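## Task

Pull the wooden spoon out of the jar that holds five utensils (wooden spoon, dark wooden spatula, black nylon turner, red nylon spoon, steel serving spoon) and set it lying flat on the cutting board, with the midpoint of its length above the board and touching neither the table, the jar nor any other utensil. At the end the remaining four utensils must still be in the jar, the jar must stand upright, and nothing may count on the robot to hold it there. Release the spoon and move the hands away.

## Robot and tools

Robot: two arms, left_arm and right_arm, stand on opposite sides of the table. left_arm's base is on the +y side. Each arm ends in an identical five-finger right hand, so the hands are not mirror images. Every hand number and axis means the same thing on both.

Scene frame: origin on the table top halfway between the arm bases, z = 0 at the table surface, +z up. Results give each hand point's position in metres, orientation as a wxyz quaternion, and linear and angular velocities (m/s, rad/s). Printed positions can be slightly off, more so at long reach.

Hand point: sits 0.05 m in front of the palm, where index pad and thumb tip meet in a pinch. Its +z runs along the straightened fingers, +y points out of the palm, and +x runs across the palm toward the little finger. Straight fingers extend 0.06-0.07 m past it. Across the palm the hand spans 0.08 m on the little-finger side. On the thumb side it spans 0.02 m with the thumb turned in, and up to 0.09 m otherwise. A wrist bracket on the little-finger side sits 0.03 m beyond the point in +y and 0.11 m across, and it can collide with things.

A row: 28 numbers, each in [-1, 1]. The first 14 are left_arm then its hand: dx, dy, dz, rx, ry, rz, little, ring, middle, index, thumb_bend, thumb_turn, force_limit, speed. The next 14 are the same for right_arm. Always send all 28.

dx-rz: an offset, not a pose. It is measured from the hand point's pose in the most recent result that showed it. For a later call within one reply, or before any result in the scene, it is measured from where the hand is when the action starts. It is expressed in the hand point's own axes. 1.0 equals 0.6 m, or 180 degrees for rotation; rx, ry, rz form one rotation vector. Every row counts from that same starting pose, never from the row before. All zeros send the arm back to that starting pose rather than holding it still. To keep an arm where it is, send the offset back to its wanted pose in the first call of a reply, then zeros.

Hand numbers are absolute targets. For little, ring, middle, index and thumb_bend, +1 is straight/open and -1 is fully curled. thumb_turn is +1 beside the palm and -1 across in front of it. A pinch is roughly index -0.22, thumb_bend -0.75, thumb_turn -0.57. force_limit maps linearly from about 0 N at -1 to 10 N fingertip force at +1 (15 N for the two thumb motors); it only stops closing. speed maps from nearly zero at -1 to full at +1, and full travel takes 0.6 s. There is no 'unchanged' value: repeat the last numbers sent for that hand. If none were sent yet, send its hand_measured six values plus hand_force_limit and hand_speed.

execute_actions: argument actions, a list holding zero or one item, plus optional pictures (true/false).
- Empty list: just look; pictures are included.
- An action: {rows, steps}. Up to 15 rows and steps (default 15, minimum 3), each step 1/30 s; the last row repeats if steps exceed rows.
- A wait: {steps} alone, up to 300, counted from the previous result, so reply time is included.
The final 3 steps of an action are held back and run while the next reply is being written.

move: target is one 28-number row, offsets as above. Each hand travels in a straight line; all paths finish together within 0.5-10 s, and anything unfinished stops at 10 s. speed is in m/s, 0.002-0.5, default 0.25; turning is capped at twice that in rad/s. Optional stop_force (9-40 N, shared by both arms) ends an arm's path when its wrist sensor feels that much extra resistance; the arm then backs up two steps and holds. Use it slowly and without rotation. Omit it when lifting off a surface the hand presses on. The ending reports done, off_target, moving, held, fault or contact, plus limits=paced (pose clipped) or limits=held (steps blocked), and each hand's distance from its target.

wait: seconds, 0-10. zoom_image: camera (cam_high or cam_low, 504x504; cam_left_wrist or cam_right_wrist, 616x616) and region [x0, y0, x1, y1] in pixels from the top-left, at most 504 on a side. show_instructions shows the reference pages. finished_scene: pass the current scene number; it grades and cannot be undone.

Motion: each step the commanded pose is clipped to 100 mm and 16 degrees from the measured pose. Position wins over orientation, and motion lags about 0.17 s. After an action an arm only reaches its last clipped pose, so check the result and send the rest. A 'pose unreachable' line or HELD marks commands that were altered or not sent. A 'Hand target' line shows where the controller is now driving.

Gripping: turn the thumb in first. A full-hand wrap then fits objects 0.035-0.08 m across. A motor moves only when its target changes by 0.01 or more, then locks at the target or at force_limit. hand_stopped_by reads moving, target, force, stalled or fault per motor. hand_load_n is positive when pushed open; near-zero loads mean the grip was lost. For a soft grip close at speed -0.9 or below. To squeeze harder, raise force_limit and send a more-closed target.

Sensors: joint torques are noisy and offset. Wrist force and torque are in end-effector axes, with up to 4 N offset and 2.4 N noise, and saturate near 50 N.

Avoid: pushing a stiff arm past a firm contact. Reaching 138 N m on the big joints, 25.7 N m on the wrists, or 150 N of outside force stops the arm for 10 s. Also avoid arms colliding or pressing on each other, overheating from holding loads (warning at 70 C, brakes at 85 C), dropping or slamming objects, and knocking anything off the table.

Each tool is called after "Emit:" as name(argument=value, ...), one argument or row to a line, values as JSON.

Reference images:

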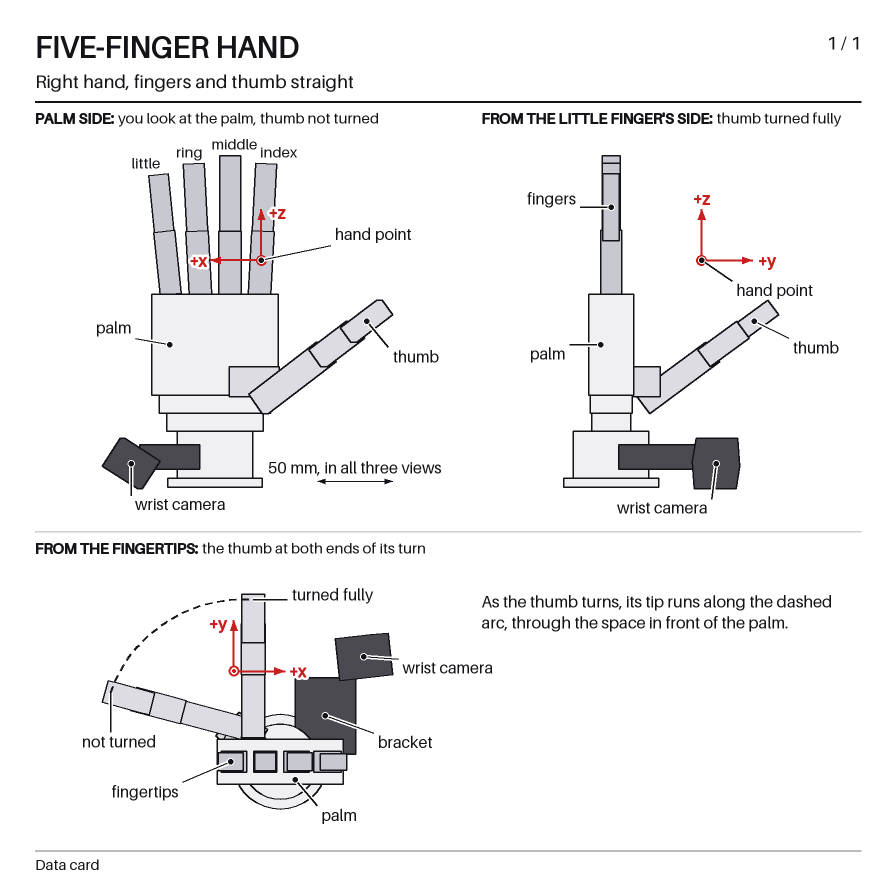

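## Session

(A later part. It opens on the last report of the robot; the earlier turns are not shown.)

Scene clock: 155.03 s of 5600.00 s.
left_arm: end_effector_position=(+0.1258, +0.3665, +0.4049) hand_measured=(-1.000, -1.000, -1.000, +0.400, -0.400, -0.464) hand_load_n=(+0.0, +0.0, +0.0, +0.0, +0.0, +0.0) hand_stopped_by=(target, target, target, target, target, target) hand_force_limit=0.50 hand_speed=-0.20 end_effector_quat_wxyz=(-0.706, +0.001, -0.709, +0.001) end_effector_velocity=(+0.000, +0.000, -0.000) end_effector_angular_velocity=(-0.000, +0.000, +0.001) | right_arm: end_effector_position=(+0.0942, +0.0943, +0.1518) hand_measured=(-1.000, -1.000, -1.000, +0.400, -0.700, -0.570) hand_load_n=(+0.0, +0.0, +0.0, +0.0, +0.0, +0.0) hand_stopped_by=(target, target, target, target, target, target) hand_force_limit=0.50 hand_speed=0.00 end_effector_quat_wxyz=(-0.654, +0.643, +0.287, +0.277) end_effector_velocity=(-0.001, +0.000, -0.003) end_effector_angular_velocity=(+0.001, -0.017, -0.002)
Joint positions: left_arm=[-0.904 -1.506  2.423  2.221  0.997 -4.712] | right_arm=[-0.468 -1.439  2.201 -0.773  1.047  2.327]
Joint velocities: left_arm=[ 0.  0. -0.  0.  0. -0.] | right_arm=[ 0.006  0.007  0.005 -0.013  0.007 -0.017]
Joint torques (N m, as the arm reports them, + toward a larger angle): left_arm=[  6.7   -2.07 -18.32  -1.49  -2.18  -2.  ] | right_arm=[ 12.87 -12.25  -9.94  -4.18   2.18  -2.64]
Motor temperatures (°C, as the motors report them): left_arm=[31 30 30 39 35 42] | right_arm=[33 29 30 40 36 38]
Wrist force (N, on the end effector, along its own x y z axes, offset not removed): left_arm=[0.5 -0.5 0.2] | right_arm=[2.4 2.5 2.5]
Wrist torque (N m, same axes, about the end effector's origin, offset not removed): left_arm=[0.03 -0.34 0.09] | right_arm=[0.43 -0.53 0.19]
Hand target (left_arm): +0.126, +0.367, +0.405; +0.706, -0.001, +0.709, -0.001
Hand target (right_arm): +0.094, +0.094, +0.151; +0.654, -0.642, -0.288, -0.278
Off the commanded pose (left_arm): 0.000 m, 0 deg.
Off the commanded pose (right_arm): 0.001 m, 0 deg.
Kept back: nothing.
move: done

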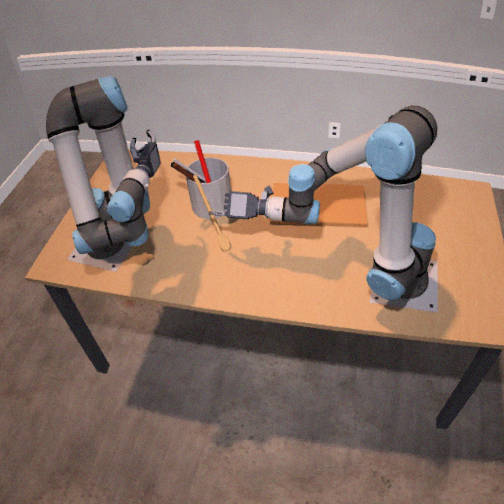

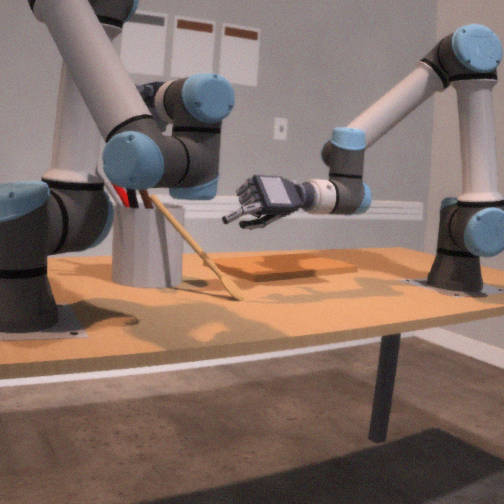

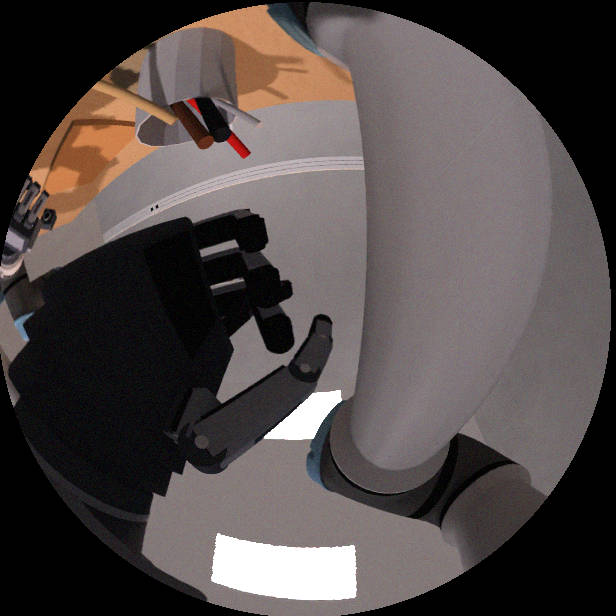

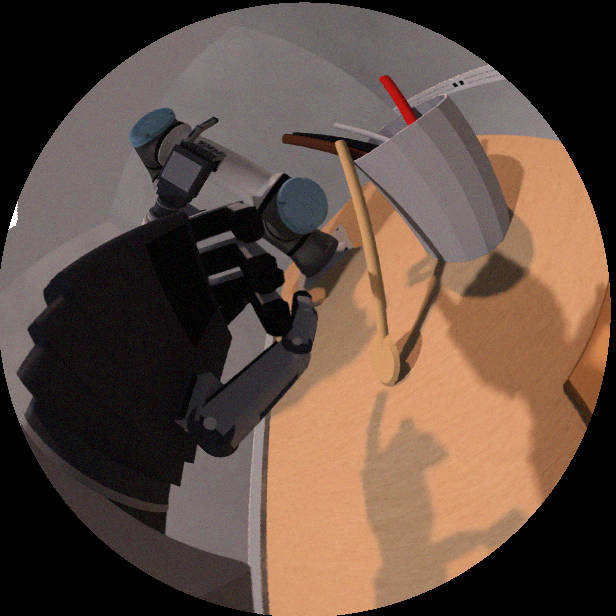

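Emit:
move(
  target=[0,0,0,0,0,0,-1,-1,-1,0.4,-0.4,-0.464,0.5,-0.2,0,0,0.11,0,0,0,-1,-1,-1,0.4,-0.7,-0.57,0.5,0],
  speed=0.06,
  stop_force=10,
)

Scene clock: 156.87 s of 5600.00 s.
left_arm: end_effector_position=(+0.1258, +0.3665, +0.4049) hand_measured=(-1.000, -1.000, -1.000, +0.400, -0.400, -0.464) hand_load_n=(+0.0, +0.0, +0.0, +0.0, +0.0, +0.0) hand_stopped_by=(target, target, target, target, target, target) hand_force_limit=0.50 hand_speed=-0.20 end_effector_quat_wxyz=(-0.706, +0.001, -0.709, +0.001) end_effector_velocity=(-0.000, -0.000, +0.000) end_effector_angular_velocity=(+0.002, -0.002, +0.001) | right_arm: end_effector_position=(+0.0928, +0.1600, +0.1524) hand_measured=(-1.000, -1.000, -1.000, +0.400, -0.700, -0.570) hand_load_n=(+0.0, +0.0, +0.0, +0.0, +0.0, +0.0) hand_stopped_by=(target, target, target, target, target, target) hand_force_limit=0.50 hand_speed=0.00 end_effector_quat_wxyz=(-0.654, +0.643, +0.287, +0.277) end_effector_velocity=(+0.000, +0.002, -0.000) end_effector_angular_velocity=(-0.000, -0.001, +0.000)
Joint positions: left_arm=[-0.904 -1.506  2.423  2.221  0.997 -4.712] | right_arm=[-0.386 -1.3    2.02  -0.73   1.128  2.326]
Joint velocities: left_arm=[ 0.002  0.002 -0.001  0.001 -0.    -0.   ] | right_arm=[ 0.002  0.005 -0.007  0.002  0.001 -0.001]
Joint torques (N m, as the arm reports them, + toward a larger angle): left_arm=[  6.89  -2.21 -18.52  -1.48  -2.12  -1.99] | right_arm=[ 15.34 -20.14 -26.16   1.29   1.62   0.83]
Motor temperatures (°C, as the motors report them): left_arm=[31 30 30 39 35 42] | right_arm=[33 29 30 40 36 38]
Wrist force (N, on the end effector, along its own x y z axes, offset not removed): left_arm=[-0.1 -0.8 1.6] | right_arm=[2.2 1.6 2.2]
Wrist torque (N m, same axes, about the end effector's origin, offset not removed): left_arm=[-0.19 -0.32 0.04] | right_arm=[0.29 -0.55 0.13]
Hand target (left_arm): +0.126, +0.367, +0.405; +0.706, -0.001, +0.709, -0.001
Hand target (right_arm): +0.093, +0.160, +0.152; +0.654, -0.643, -0.287, -0.277
Off the commanded pose (left_arm): 0.000 m, 0 deg.
Off the commanded pose (right_arm): 0.000 m, 0 deg.
Kept back: nothing.
move: done

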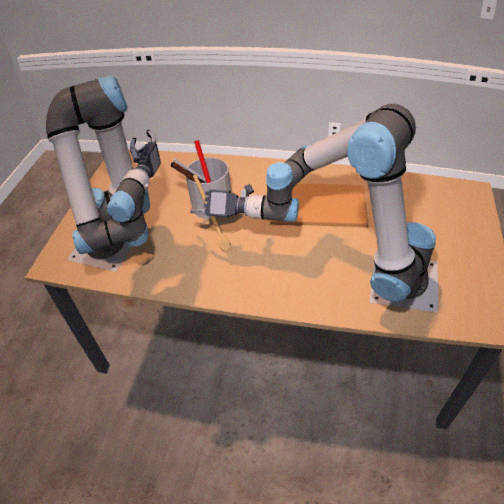

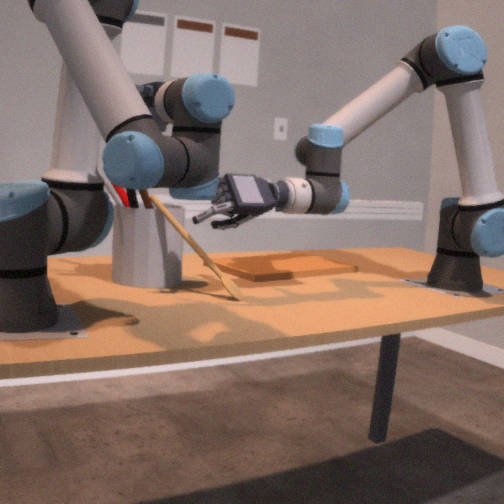

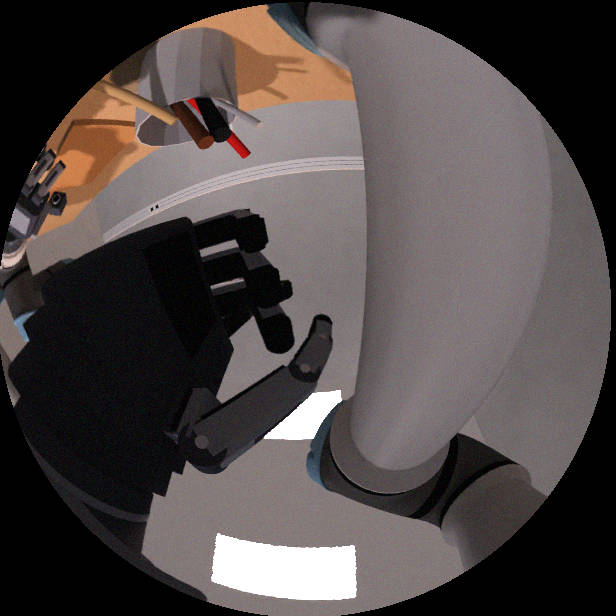

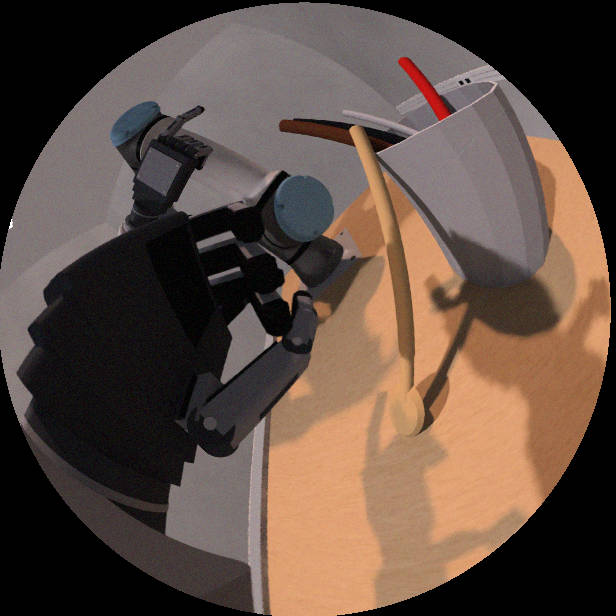

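Emit:
move(
  target=[0,0,0,0,0,0,-1,-1,-1,0.4,-0.4,-0.464,0.5,-0.2,0,0.07,0,0,0,0,-1,-1,-1,0.4,-0.7,-0.57,0.5,0],
  speed=0.04,
  stop_force=10,
)

Emit:
zoom_image(
  camera="cam_high",
  region=[150,130,310,270],
)

Scene clock: 158.57 s of 5600.00 s.
left_arm: end_effector_position=(+0.1258, +0.3665, +0.4049) hand_measured=(-1.000, -1.000, -1.000, +0.400, -0.400, -0.464) hand_load_n=(+0.0, +0.0, +0.0, +0.0, +0.0, +0.0) hand_stopped_by=(target, target, target, target, target, target) hand_force_limit=0.50 hand_speed=-0.20 end_effector_quat_wxyz=(-0.706, +0.001, -0.709, +0.001) end_effector_velocity=(+0.000, +0.001, -0.000) end_effector_angular_velocity=(-0.000, +0.002, +0.002) | right_arm: end_effector_position=(+0.1233, +0.1609, +0.1240) hand_measured=(-1.000, -1.000, -1.000, +0.400, -0.700, -0.570) hand_load_n=(+0.0, +0.0, +0.0, +0.0, +0.0, +0.0) hand_stopped_by=(target, target, target, target, target, target) hand_force_limit=0.50 hand_speed=0.00 end_effector_quat_wxyz=(-0.654, +0.643, +0.287, +0.277) end_effector_velocity=(+0.001, +0.000, -0.002) end_effector_angular_velocity=(+0.000, +0.000, +0.001)
Joint positions: left_arm=[-0.904 -1.506  2.423  2.221  0.997 -4.712] | right_arm=[-0.452 -1.238  2.031 -0.802  1.063  2.327]
Joint velocities: left_arm=[ 0.001 -0.001  0.    -0.001  0.002  0.001] | right_arm=[-0.003  0.004  0.    -0.005 -0.004  0.001]
Joint torques (N m, as the arm reports them, + toward a larger angle): left_arm=[  6.79  -1.69 -18.25  -1.35  -2.16  -1.98] | right_arm=[-15.97 -20.23  -7.61  -4.05  -2.01   2.35]
Motor temperatures (°C, as the motors report them): left_arm=[31 30 30 39 35 42] | right_arm=[33 29 30 40 36 38]
Wrist force (N, on the end effector, along its own x y z axes, offset not removed): left_arm=[0.0 -0.9 1.2] | right_arm=[0.8 2.1 0.5]
Wrist torque (N m, same axes, about the end effector's origin, offset not removed): left_arm=[-0.17 -0.28 0.06] | right_arm=[0.48 -0.31 0.16]
Hand target (left_arm): +0.126, +0.367, +0.405; +0.706, -0.001, +0.709, -0.001
Hand target (right_arm): +0.124, +0.161, +0.124; +0.654, -0.643, -0.287, -0.277
Off the commanded pose (left_arm): 0.000 m, 0 deg.
Off the commanded pose (right_arm): 0.000 m, 0 deg.
Kept back: nothing.
move: done

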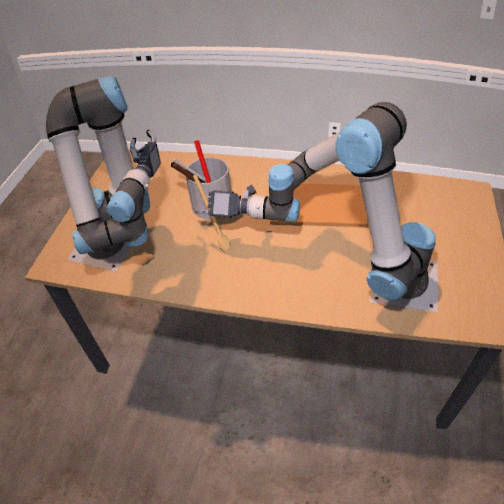

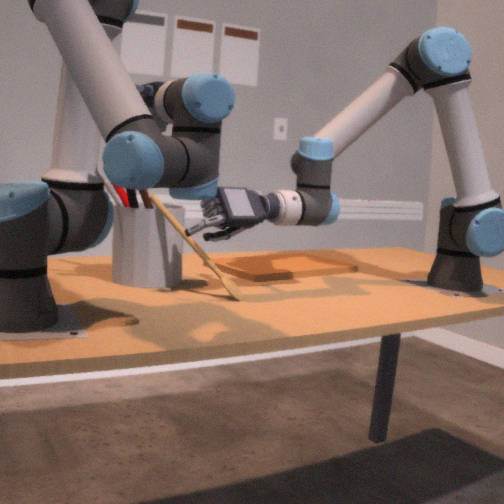

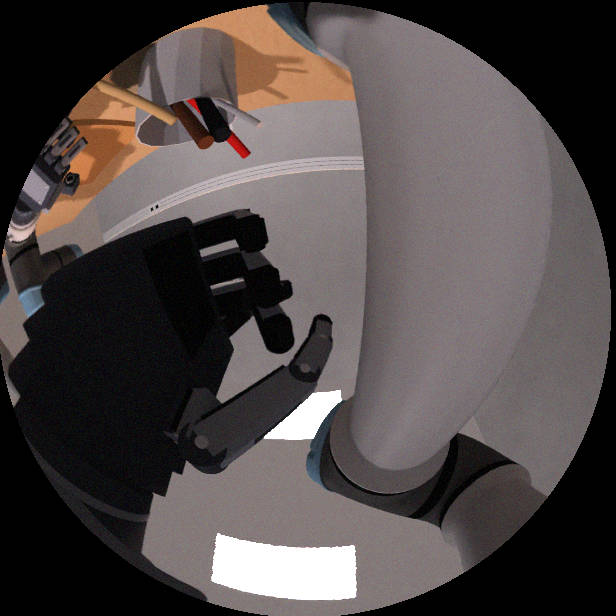

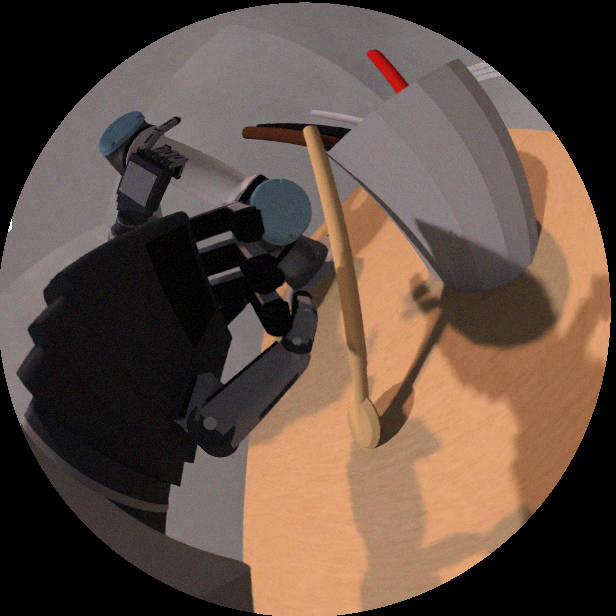

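Region (150, 130, 310, 270) of cam_high's 504x504 image, scaled by 3.150, with more detail than that image has; it fills the top 441 rows of this view, and the rest is white.

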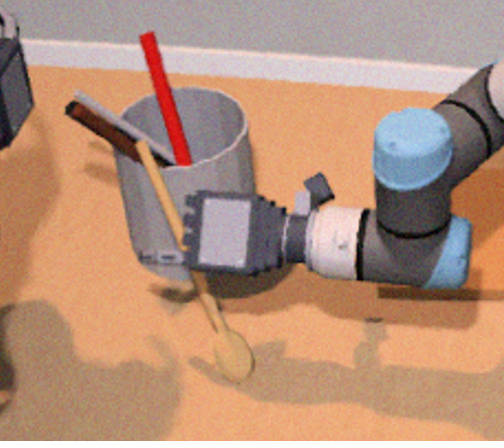

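Emit:
move(
  target=[0,0,0,0,0,0,-1,-1,-1,0.4,-0.4,-0.464,0.5,-0.2,0,0.045,0,0,0,0,-1,-1,-1,0.4,-0.7,-0.57,0.5,0],
  speed=0.02,
  stop_force=10,
)

Emit:
zoom_image(
  camera="cam_low",
  region=[120,170,300,310],
)

Scene clock: 160.47 s of 5600.00 s.
left_arm: end_effector_position=(+0.1258, +0.3665, +0.4049) hand_measured=(-1.000, -1.000, -1.000, +0.400, -0.400, -0.464) hand_load_n=(+0.0, +0.0, +0.0, +0.0, +0.0, +0.0) hand_stopped_by=(target, target, target, target, target, target) hand_force_limit=0.50 hand_speed=-0.20 end_effector_quat_wxyz=(-0.706, +0.001, -0.709, +0.001) end_effector_velocity=(+0.000, +0.000, -0.000) end_effector_angular_velocity=(+0.001, -0.001, +0.002) | right_arm: end_effector_position=(+0.1427, +0.1614, +0.1058) hand_measured=(-1.000, -1.000, -1.000, +0.400, -0.702, -0.570) hand_load_n=(+0.0, +0.0, +0.0, +0.0, -2.5, +0.5) hand_stopped_by=(target, target, target, target, target, target) hand_force_limit=0.50 hand_speed=0.00 end_effector_quat_wxyz=(-0.654, +0.643, +0.287, +0.277) end_effector_velocity=(+0.002, +0.001, -0.001) end_effector_angular_velocity=(+0.002, +0.000, +0.000)
Joint positions: left_arm=[-0.904 -1.506  2.423  2.221  0.997 -4.712] | right_arm=[-0.492 -1.195  2.032 -0.847  1.023  2.327]
Joint velocities: left_arm=[ 0.001  0.001  0.    -0.001  0.001  0.   ] | right_arm=[-0.003  0.004 -0.001 -0.005 -0.004  0.001]
Joint torques (N m, as the arm reports them, + toward a larger angle): left_arm=[  6.91  -1.48 -18.02  -1.52  -2.12  -2.09] | right_arm=[-14.71 -18.92 -25.23  -3.85  -1.04   2.59]
Motor temperatures (°C, as the motors report them): left_arm=[31 30 30 39 35 42] | right_arm=[33 29 30 40 36 38]
Wrist force (N, on the end effector, along its own x y z axes, offset not removed): left_arm=[0.3 -1.1 -0.6] | right_arm=[0.8 -0.7 0.9]
Wrist torque (N m, same axes, about the end effector's origin, offset not removed): left_arm=[-0.09 -0.30 0.10] | right_arm=[0.45 -0.32 0.15]
Hand target (left_arm): +0.126, +0.367, +0.405; +0.706, -0.001, +0.709, -0.001
Hand target (right_arm): +0.143, +0.161, +0.106; +0.654, -0.643, -0.287, -0.277
Off the commanded pose (left_arm): 0.000 m, 0 deg.
Off the commanded pose (right_arm): 0.000 m, 0 deg.
Kept back: nothing.
move: done

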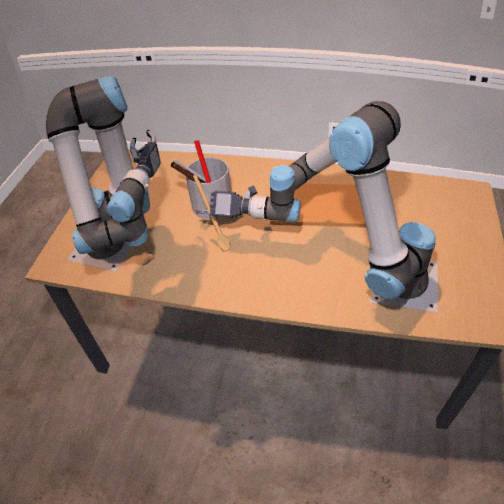

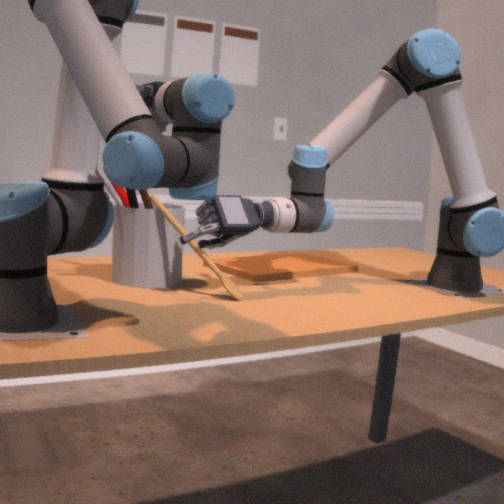

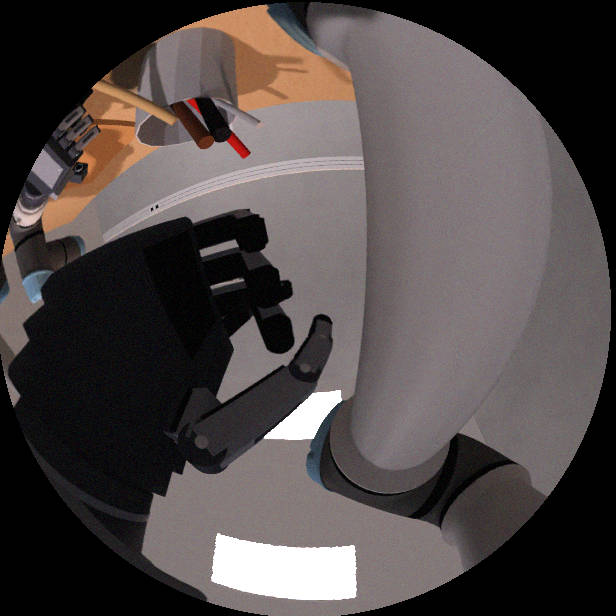

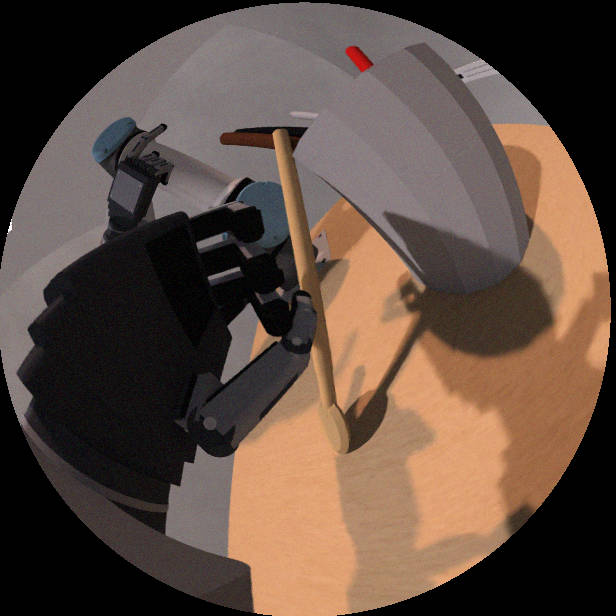

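Region (120, 170, 300, 310) of cam_low's 504x504 image, scaled by 2.800, with more detail than that image has.

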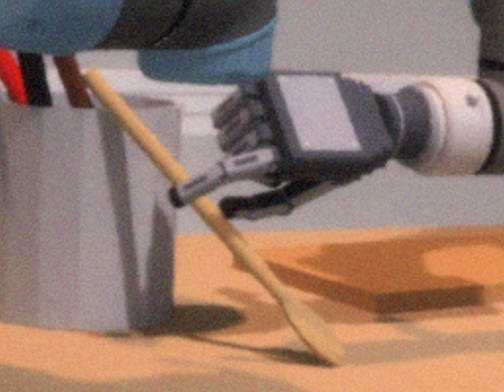

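Emit:
move(
  target=[0,0,0,0,0,0,-1,-1,-1,0.4,-0.4,-0.464,0.5,-0.2,0,-0.008,-0.015,0,0,0,-1,-1,-1,0.4,-0.7,-0.57,0.5,0],
  speed=0.02,
)

Emit:
move(
  target=[0,0,0,0,0,0,-1,-1,-1,0.4,-0.4,-0.464,0.5,-0.2,0,0.026,0,0,0,0,-1,-1,-1,0.4,-0.7,-0.57,0.5,0],
  speed=0.02,
)

Emit:
execute_actions(
  actions=[
    {"rows":[[0,0,0,0,0,0,-1,-1,-1,0.4,-0.4,-0.464,0.5,-0.2,0,0,0,0,0,0,-1,-1,-1,-0.35,-0.78,-0.57,0.8,-0.5]],"steps":15},
  ],
)

Emit:
execute_actions(
  actions=[
    {"steps":35},
  ],
  pictures=true,
)

Scene clock: 161.53 s of 5600.00 s.
left_arm: end_effector_position=(+0.1258, +0.3665, +0.4049) hand_measured=(-1.000, -1.000, -1.000, +0.400, -0.400, -0.464) hand_load_n=(+0.0, +0.0, +0.0, +0.0, +0.0, +0.0) hand_stopped_by=(target, target, target, target, target, target) hand_force_limit=0.50 hand_speed=-0.20 end_effector_quat_wxyz=(-0.706, +0.001, -0.709, +0.001) end_effector_velocity=(+0.000, -0.000, -0.000) end_effector_angular_velocity=(+0.001, +0.000, -0.001) | right_arm: end_effector_position=(+0.1395, +0.1526, +0.1089) hand_measured=(-1.000, -1.000, -1.000, +0.400, -0.700, -0.570) hand_load_n=(+0.0, +0.0, +0.0, +0.0, +0.0, +0.0) hand_stopped_by=(target, target, target, target, target, target) hand_force_limit=0.50 hand_speed=0.00 end_effector_quat_wxyz=(-0.654, +0.643, +0.287, +0.277) end_effector_velocity=(-0.001, -0.002, +0.001) end_effector_angular_velocity=(+0.001, -0.001, -0.002)
Joint positions: left_arm=[-0.904 -1.506  2.423  2.221  0.997 -4.712] | right_arm=[-0.496 -1.219  2.057 -0.848  1.019  2.327]
Joint velocities: left_arm=[ 0.001 -0.     0.    -0.001 -0.001  0.001] | right_arm=[-0.001 -0.007  0.007 -0.     0.001 -0.001]
Joint torques (N m, as the arm reports them, + toward a larger angle): left_arm=[  7.02  -1.77 -18.68  -1.39  -2.16  -1.98] | right_arm=[-11.81 -38.37  -5.72  -3.99  -1.6    2.6 ]
Motor temperatures (°C, as the motors report them): left_arm=[31 30 30 39 35 42] | right_arm=[33 29 30 40 36 38]
Wrist force (N, on the end effector, along its own x y z axes, offset not removed): left_arm=[-0.3 -1.8 0.5] | right_arm=[1.7 3.0 2.7]
Wrist torque (N m, same axes, about the end effector's origin, offset not removed): left_arm=[-0.24 -0.18 -0.01] | right_arm=[0.49 -0.48 0.18]
Hand target (left_arm): +0.126, +0.367, +0.405; +0.706, -0.001, +0.709, -0.001
Hand target (right_arm): +0.139, +0.152, +0.109; +0.654, -0.643, -0.287, -0.277
Off the commanded pose (left_arm): 0.000 m, 0 deg.
Off the commanded pose (right_arm): 0.000 m, 0 deg.
Kept back: nothing.
move: done

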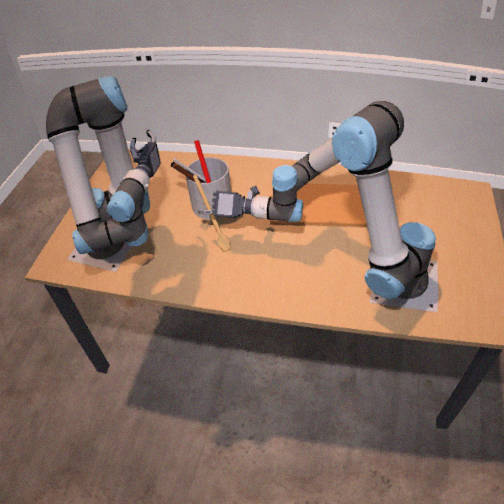

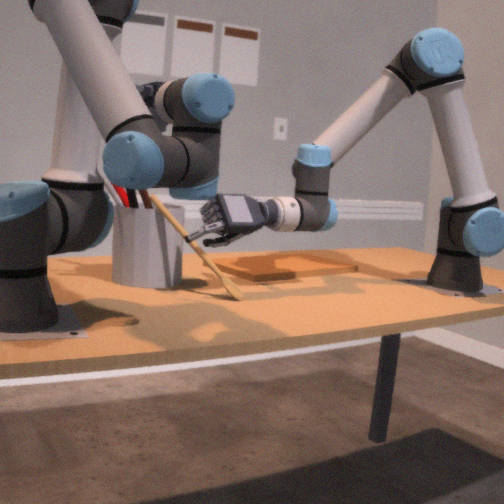

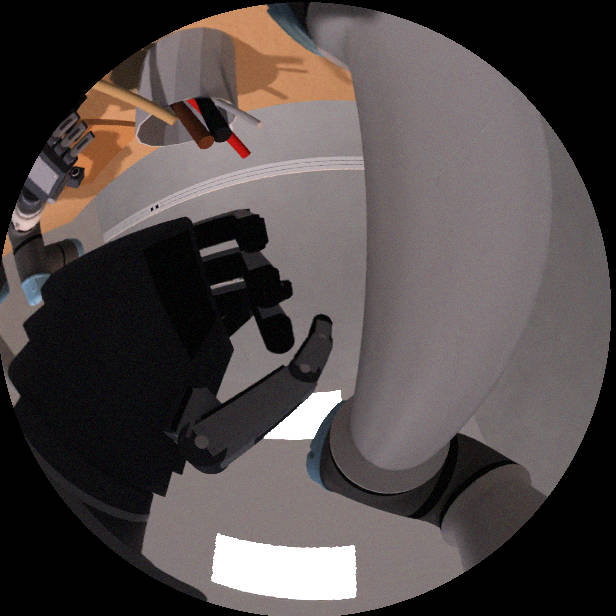

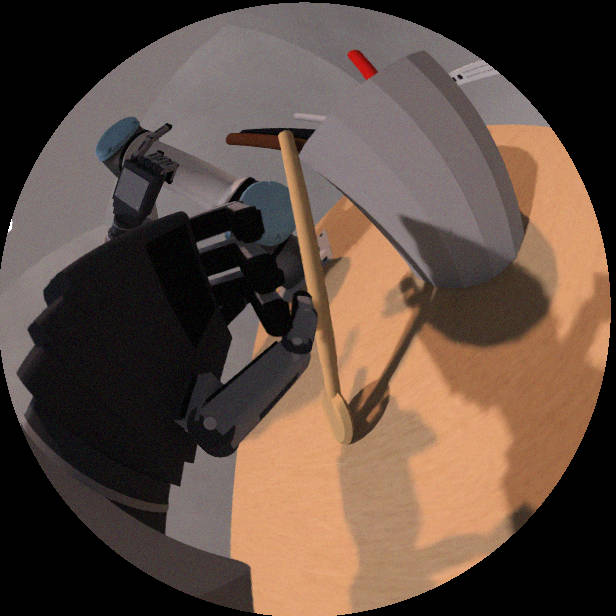

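Scene clock: 162.63 s of 5600.00 s.
left_arm: end_effector_position=(+0.1258, +0.3665, +0.4049) hand_measured=(-1.000, -1.000, -1.000, +0.400, -0.400, -0.464) hand_load_n=(+0.0, +0.0, +0.0, +0.0, +0.0, +0.0) hand_stopped_by=(target, target, target, target, target, target) hand_force_limit=0.50 hand_speed=-0.20 end_effector_quat_wxyz=(-0.706, +0.001, -0.709, +0.001) end_effector_velocity=(-0.000, -0.000, +0.000) end_effector_angular_velocity=(+0.001, -0.001, -0.001) | right_arm: end_effector_position=(+0.1507, +0.1529, +0.0985) hand_measured=(-1.000, -1.000, -1.000, +0.400, -0.700, -0.570) hand_load_n=(+0.0, +0.0, +0.0, +0.0, +0.0, +0.0) hand_stopped_by=(target, target, target, target, target, target) hand_force_limit=0.50 hand_speed=0.00 end_effector_quat_wxyz=(-0.654, +0.643, +0.287, +0.277) end_effector_velocity=(+0.003, -0.000, -0.002) end_effector_angular_velocity=(-0.000, +0.000, -0.001)
Joint positions: left_arm=[-0.904 -1.506  2.423  2.221  0.997 -4.712] | right_arm=[-0.519 -1.193  2.055 -0.873  0.996  2.327]
Joint velocities: left_arm=[-0.001 -0.    -0.     0.001  0.     0.   ] | right_arm=[-0.005  0.005 -0.    -0.005 -0.004  0.   ]
Joint torques (N m, as the arm reports them, + toward a larger angle): left_arm=[  6.72  -1.97 -17.84  -1.49  -2.06  -1.95] | right_arm=[-11.27 -21.47 -25.25  -4.18  -2.08   2.65]
Motor temperatures (°C, as the motors report them): left_arm=[31 30 30 39 35 42] | right_arm=[33 29 30 40 36 38]
Wrist force (N, on the end effector, along its own x y z axes, offset not removed): left_arm=[0.7 -1.9 0.6] | right_arm=[0.5 1.2 0.9]
Wrist torque (N m, same axes, about the end effector's origin, offset not removed): left_arm=[-0.32 -0.33 0.06] | right_arm=[0.31 -0.27 0.04]
Hand target (left_arm): +0.126, +0.367, +0.405; +0.706, -0.001, +0.709, -0.001
Hand target (right_arm): +0.151, +0.153, +0.098; +0.654, -0.643, -0.287, -0.277
Off the commanded pose (left_arm): 0.000 m, 0 deg.
Off the commanded pose (right_arm): 0.000 m, 0 deg.
Kept back: nothing.
move: done

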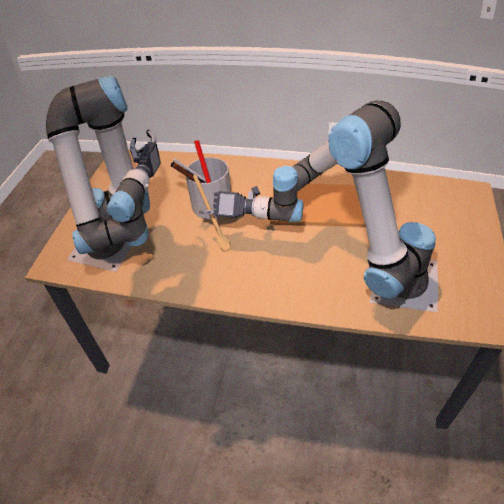

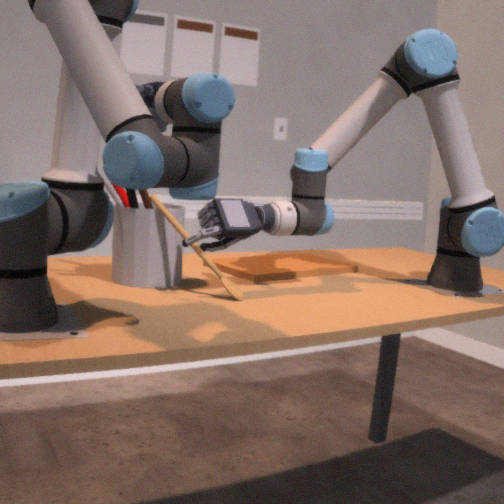

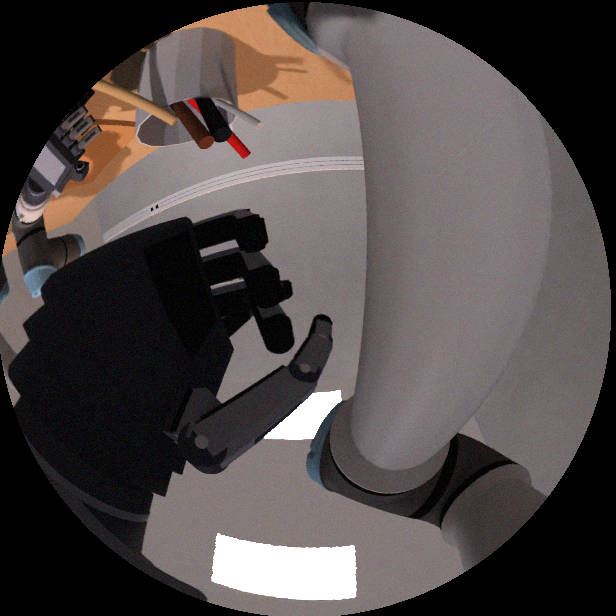

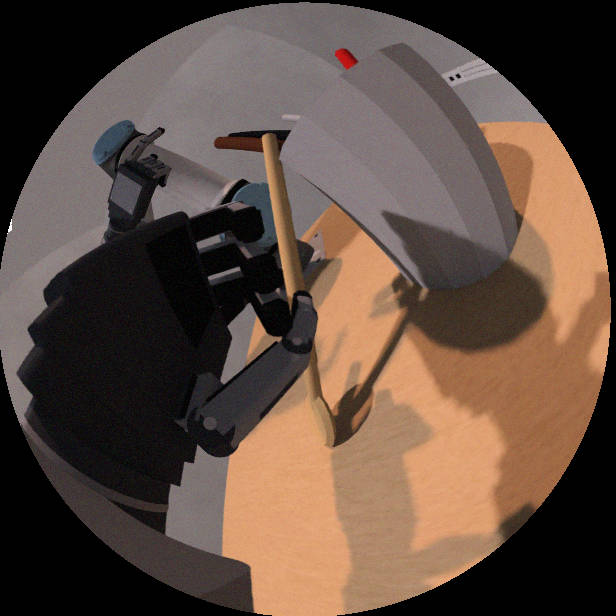

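Scene clock: 163.03 s of 5600.00 s.
left_arm: end_effector_position=(+0.1258, +0.3665, +0.4049) hand_measured=(-1.000, -1.000, -1.000, +0.400, -0.400, -0.464) hand_load_n=(+0.0, +0.0, +0.0, +0.0, +0.0, +0.0) hand_stopped_by=(target, target, target, target, target, target) hand_force_limit=0.50 hand_speed=-0.20 end_effector_quat_wxyz=(-0.706, +0.001, -0.709, +0.001) end_effector_velocity=(-0.000, -0.000, +0.000) end_effector_angular_velocity=(+0.002, -0.001, -0.001) | right_arm: end_effector_position=(+0.1508, +0.1529, +0.0985) hand_measured=(-1.000, -1.000, -1.000, +0.152, -0.780, -0.570) hand_load_n=(+0.0, +0.0, +0.0, +0.5, +0.0, +0.0) hand_stopped_by=(target, target, target, moving, target, target) hand_force_limit=0.80 hand_speed=-0.50 end_effector_quat_wxyz=(-0.654, +0.643, +0.287, +0.277) end_effector_velocity=(-0.000, +0.000, +0.000) end_effector_angular_velocity=(+0.000, -0.001, -0.000)
Joint positions: left_arm=[-0.904 -1.506  2.423  2.221  0.997 -4.712] | right_arm=[-0.519 -1.193  2.055 -0.873  0.996  2.327]
Joint velocities: left_arm=[-0.002  0.     0.     0.     0.001  0.001] | right_arm=[ 0.001 -0.    -0.     0.     0.001 -0.001]
Joint torques (N m, as the arm reports them, + toward a larger angle): left_arm=[  6.78  -1.77 -18.    -1.37  -2.03  -1.99] | right_arm=[  1.17 -38.51 -23.73  -0.48   1.67   2.49]
Motor temperatures (°C, as the motors report them): left_arm=[31 30 30 39 35 42] | right_arm=[33 29 30 40 36 38]
Wrist force (N, on the end effector, along its own x y z axes, offset not removed): left_arm=[0.0 -0.4 0.9] | right_arm=[2.9 1.7 1.3]
Wrist torque (N m, same axes, about the end effector's origin, offset not removed): left_arm=[-0.06 -0.32 0.10] | right_arm=[0.39 -0.59 0.19]
Steps of this call (steps 1 to 12: the first 12 steps of this action). Readings (end_effector_position | what the end effector reports):
1: left_arm (+0.1258, +0.3665, +0.4049) | right_arm (+0.1508, +0.1529, +0.0985) | left_arm hand_measured=(-1.000, -1.000, -1.000, +0.400, -0.400, -0.464) hand_load_n=(+0.0, +0.0, +0.0, +0.0, +0.0, +0.0) hand_stopped_by=(target, target, target, target, target, target) hand_force_limit=0.50 hand_speed=-0.20 | right_arm hand_measured=(-1.000, -1.000, -1.000, +0.400, -0.700, -0.570) hand_load_n=(+0.0, +0.0, +0.0, +0.0, +0.0, +0.0) hand_stopped_by=(target, target, target, moving, moving, target) hand_force_limit=0.80 hand_speed=-0.50
2: left_arm (+0.1258, +0.3665, +0.4049) | right_arm (+0.1508, +0.1529, +0.0984) | left_arm hand_measured=(-1.000, -1.000, -1.000, +0.400, -0.400, -0.464) hand_load_n=(+0.0, +0.0, +0.0, +0.0, +0.0, +0.0) hand_stopped_by=(target, target, target, target, target, target) hand_force_limit=0.50 hand_speed=-0.20 | right_arm hand_measured=(-1.000, -1.000, -1.000, +0.400, -0.700, -0.570) hand_load_n=(+0.0, +0.0, +0.0, +0.0, +0.0, +0.0) hand_stopped_by=(target, target, target, moving, moving, target) hand_force_limit=0.80 hand_speed=-0.50
4: left_arm (+0.1258, +0.3665, +0.4049) | right_arm (+0.1508, +0.1529, +0.0984) | left_arm hand_measured=(-1.000, -1.000, -1.000, +0.400, -0.400, -0.464) hand_load_n=(+0.0, +0.0, +0.0, +0.0, +0.0, +0.0) hand_stopped_by=(target, target, target, target, target, target) hand_force_limit=0.50 hand_speed=-0.20 | right_arm hand_measured=(-1.000, -1.000, -1.000, +0.374, -0.716, -0.570) hand_load_n=(+0.0, +0.0, +0.0, +0.0, +0.0, +0.0) hand_stopped_by=(target, target, target, moving, moving, target) hand_force_limit=0.80 hand_speed=-0.50
8: left_arm (+0.1258, +0.3665, +0.4049) | right_arm (+0.1508, +0.1529, +0.0984) | left_arm hand_measured=(-1.000, -1.000, -1.000, +0.400, -0.400, -0.464) hand_load_n=(+0.0, +0.0, +0.0, +0.0, +0.0, +0.0) hand_stopped_by=(target, target, target, target, target, target) hand_force_limit=0.50 hand_speed=-0.20 | right_arm hand_measured=(-1.000, -1.000, -1.000, +0.264, -0.778, -0.570) hand_load_n=(+0.0, +0.0, +0.0, +0.0, +0.0, +0.0) hand_stopped_by=(target, target, target, moving, moving, target) hand_force_limit=0.80 hand_speed=-0.50
12: the state above

Scene clock: 164.20 s of 5600.00 s.
left_arm: end_effector_position=(+0.1258, +0.3665, +0.4049) hand_measured=(-1.000, -1.000, -1.000, +0.400, -0.400, -0.464) hand_load_n=(+0.0, +0.0, +0.0, +0.0, +0.0, +0.0) hand_stopped_by=(target, target, target, target, target, target) hand_force_limit=0.50 hand_speed=-0.20 end_effector_quat_wxyz=(-0.706, +0.001, -0.709, +0.001) end_effector_velocity=(+0.000, +0.000, -0.000) end_effector_angular_velocity=(-0.001, +0.001, +0.000) | right_arm: end_effector_position=(+0.1507, +0.1529, +0.0985) hand_measured=(-1.000, -1.000, -1.000, +0.078, -0.778, -0.570) hand_load_n=(+0.0, +0.0, +0.0, +10.5, +2.5, -0.5) hand_stopped_by=(target, target, target, force, target, target) hand_force_limit=0.80 hand_speed=-0.50 end_effector_quat_wxyz=(-0.654, +0.643, +0.287, +0.277) end_effector_velocity=(+0.000, +0.000, +0.000) end_effector_angular_velocity=(+0.000, -0.001, +0.000)
Joint positions: left_arm=[-0.904 -1.506  2.423  2.221  0.997 -4.712] | right_arm=[-0.519 -1.193  2.055 -0.873  0.996  2.327]
Joint velocities: left_arm=[-0.     0.    -0.    -0.001  0.    -0.001] | right_arm=[-0.    -0.    -0.    -0.    -0.    -0.001]
Joint torques (N m, as the arm reports them, + toward a larger angle): left_arm=[  6.23  -1.78 -17.78  -1.39  -2.22  -1.99] | right_arm=[ 13.32 -36.65 -17.62   1.91   2.03   2.03]
Motor temperatures (°C, as the motors report them): left_arm=[31 30 30 39 35 42] | right_arm=[33 29 30 40 36 38]
Wrist force (N, on the end effector, along its own x y z axes, offset not removed): left_arm=[-0.6 -1.4 0.6] | right_arm=[2.2 -1.1 4.0]
Wrist torque (N m, same axes, about the end effector's origin, offset not removed): left_arm=[-0.19 -0.14 0.04] | right_arm=[0.39 -0.41 0.04]
Hand target (left_arm): +0.126, +0.367, +0.405; +0.706, -0.001, +0.709, -0.001
Hand target (right_arm): +0.151, +0.153, +0.099; +0.654, -0.643, -0.287, -0.277
Off the commanded pose (left_arm): 0.000 m, 0 deg.
Off the commanded pose (right_arm): 0.000 m, 0 deg.
Kept back: nothing.
Steps of this call (steps 1 to 3: the last 3 steps of your previous action; steps 4 to 35: nothing new was sent). Readings (end_effector_position | what the end effector reports):
1: left_arm (+0.1258, +0.3665, +0.4049) | right_arm (+0.1508, +0.1530, +0.0985) | left_arm hand_measured=(-1.000, -1.000, -1.000, +0.400, -0.400, -0.464) hand_load_n=(+0.0, +0.0, +0.0, +0.0, +0.0, +0.0) hand_stopped_by=(target, target, target, target, target, target) hand_force_limit=0.50 hand_speed=-0.20 | right_arm hand_measured=(-1.000, -1.000, -1.000, +0.124, -0.780, -0.570) hand_load_n=(+0.0, +0.0, +0.0, +0.0, +0.0, +0.0) hand_stopped_by=(target, target, target, moving, target, target) hand_force_limit=0.80 hand_speed=-0.50
2: left_arm (+0.1258, +0.3665, +0.4049) | right_arm (+0.1508, +0.1530, +0.0985) | left_arm hand_measured=(-1.000, -1.000, -1.000, +0.400, -0.400, -0.464) hand_load_n=(+0.0, +0.0, +0.0, +0.0, +0.0, +0.0) hand_stopped_by=(target, target, target, target, target, target) hand_force_limit=0.50 hand_speed=-0.20 | right_arm hand_measured=(-1.000, -1.000, -1.000, +0.098, -0.780, -0.570) hand_load_n=(+0.0, +0.0, +0.0, +5.5, +1.0, +0.0) hand_stopped_by=(target, target, target, moving, target, target) hand_force_limit=0.80 hand_speed=-0.50
4: left_arm (+0.1258, +0.3665, +0.4049) | right_arm (+0.1508, +0.1530, +0.0985) | left_arm hand_measured=(-1.000, -1.000, -1.000, +0.400, -0.400, -0.464) hand_load_n=(+0.0, +0.0, +0.0, +0.0, +0.0, +0.0) hand_stopped_by=(target, target, target, target, target, target) hand_force_limit=0.50 hand_speed=-0.20 | right_arm hand_measured=(-1.000, -1.000, -1.000, +0.078, -0.778, -0.570) hand_load_n=(+0.0, +0.0, +0.0, +11.0, +2.0, +0.0) hand_stopped_by=(target, target, target, force, target, target) hand_force_limit=0.80 hand_speed=-0.50
8: left_arm (+0.1258, +0.3665, +0.4049) | right_arm (+0.1508, +0.1529, +0.0985) | left_arm hand_measured=(-1.000, -1.000, -1.000, +0.400, -0.400, -0.464) hand_load_n=(+0.0, +0.0, +0.0, +0.0, +0.0, +0.0) hand_stopped_by=(target, target, target, target, target, target) hand_force_limit=0.50 hand_speed=-0.20 | right_arm hand_measured=(-1.000, -1.000, -1.000, +0.078, -0.778, -0.570) hand_load_n=(+0.0, +0.0, +0.0, +10.5, +2.0, +0.0) hand_stopped_by=(target, target, target, force, target, target) hand_force_limit=0.80 hand_speed=-0.50
35: the state above

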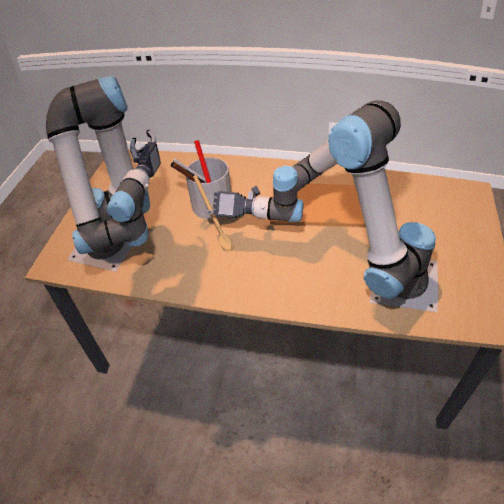

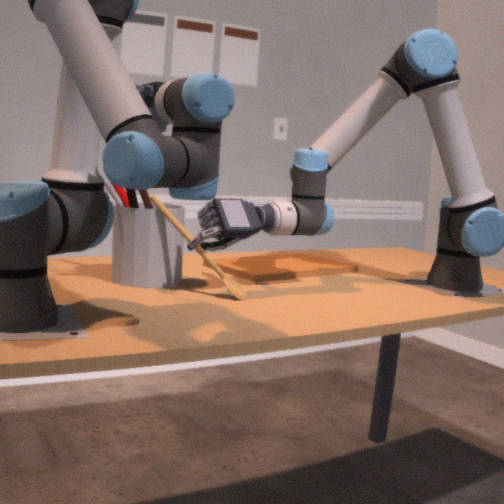

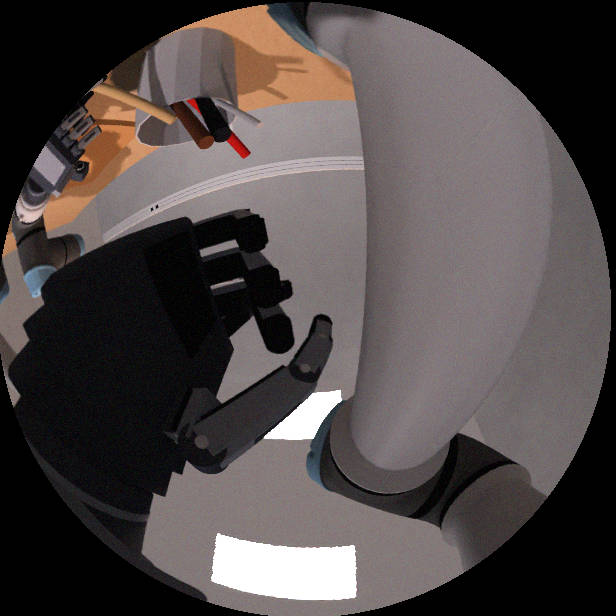

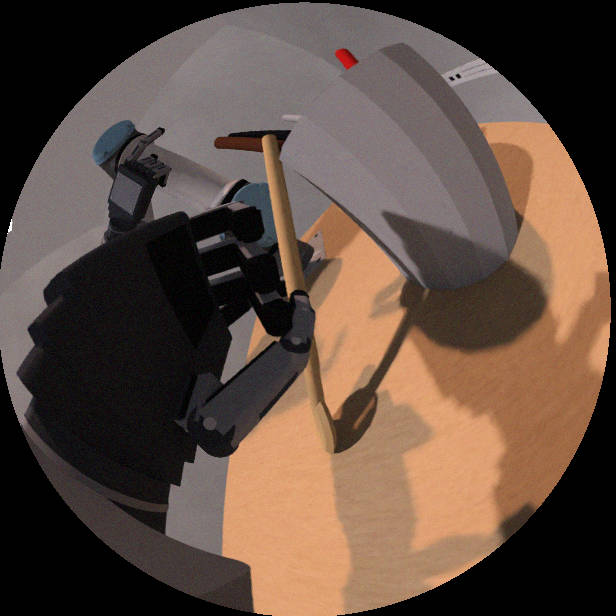

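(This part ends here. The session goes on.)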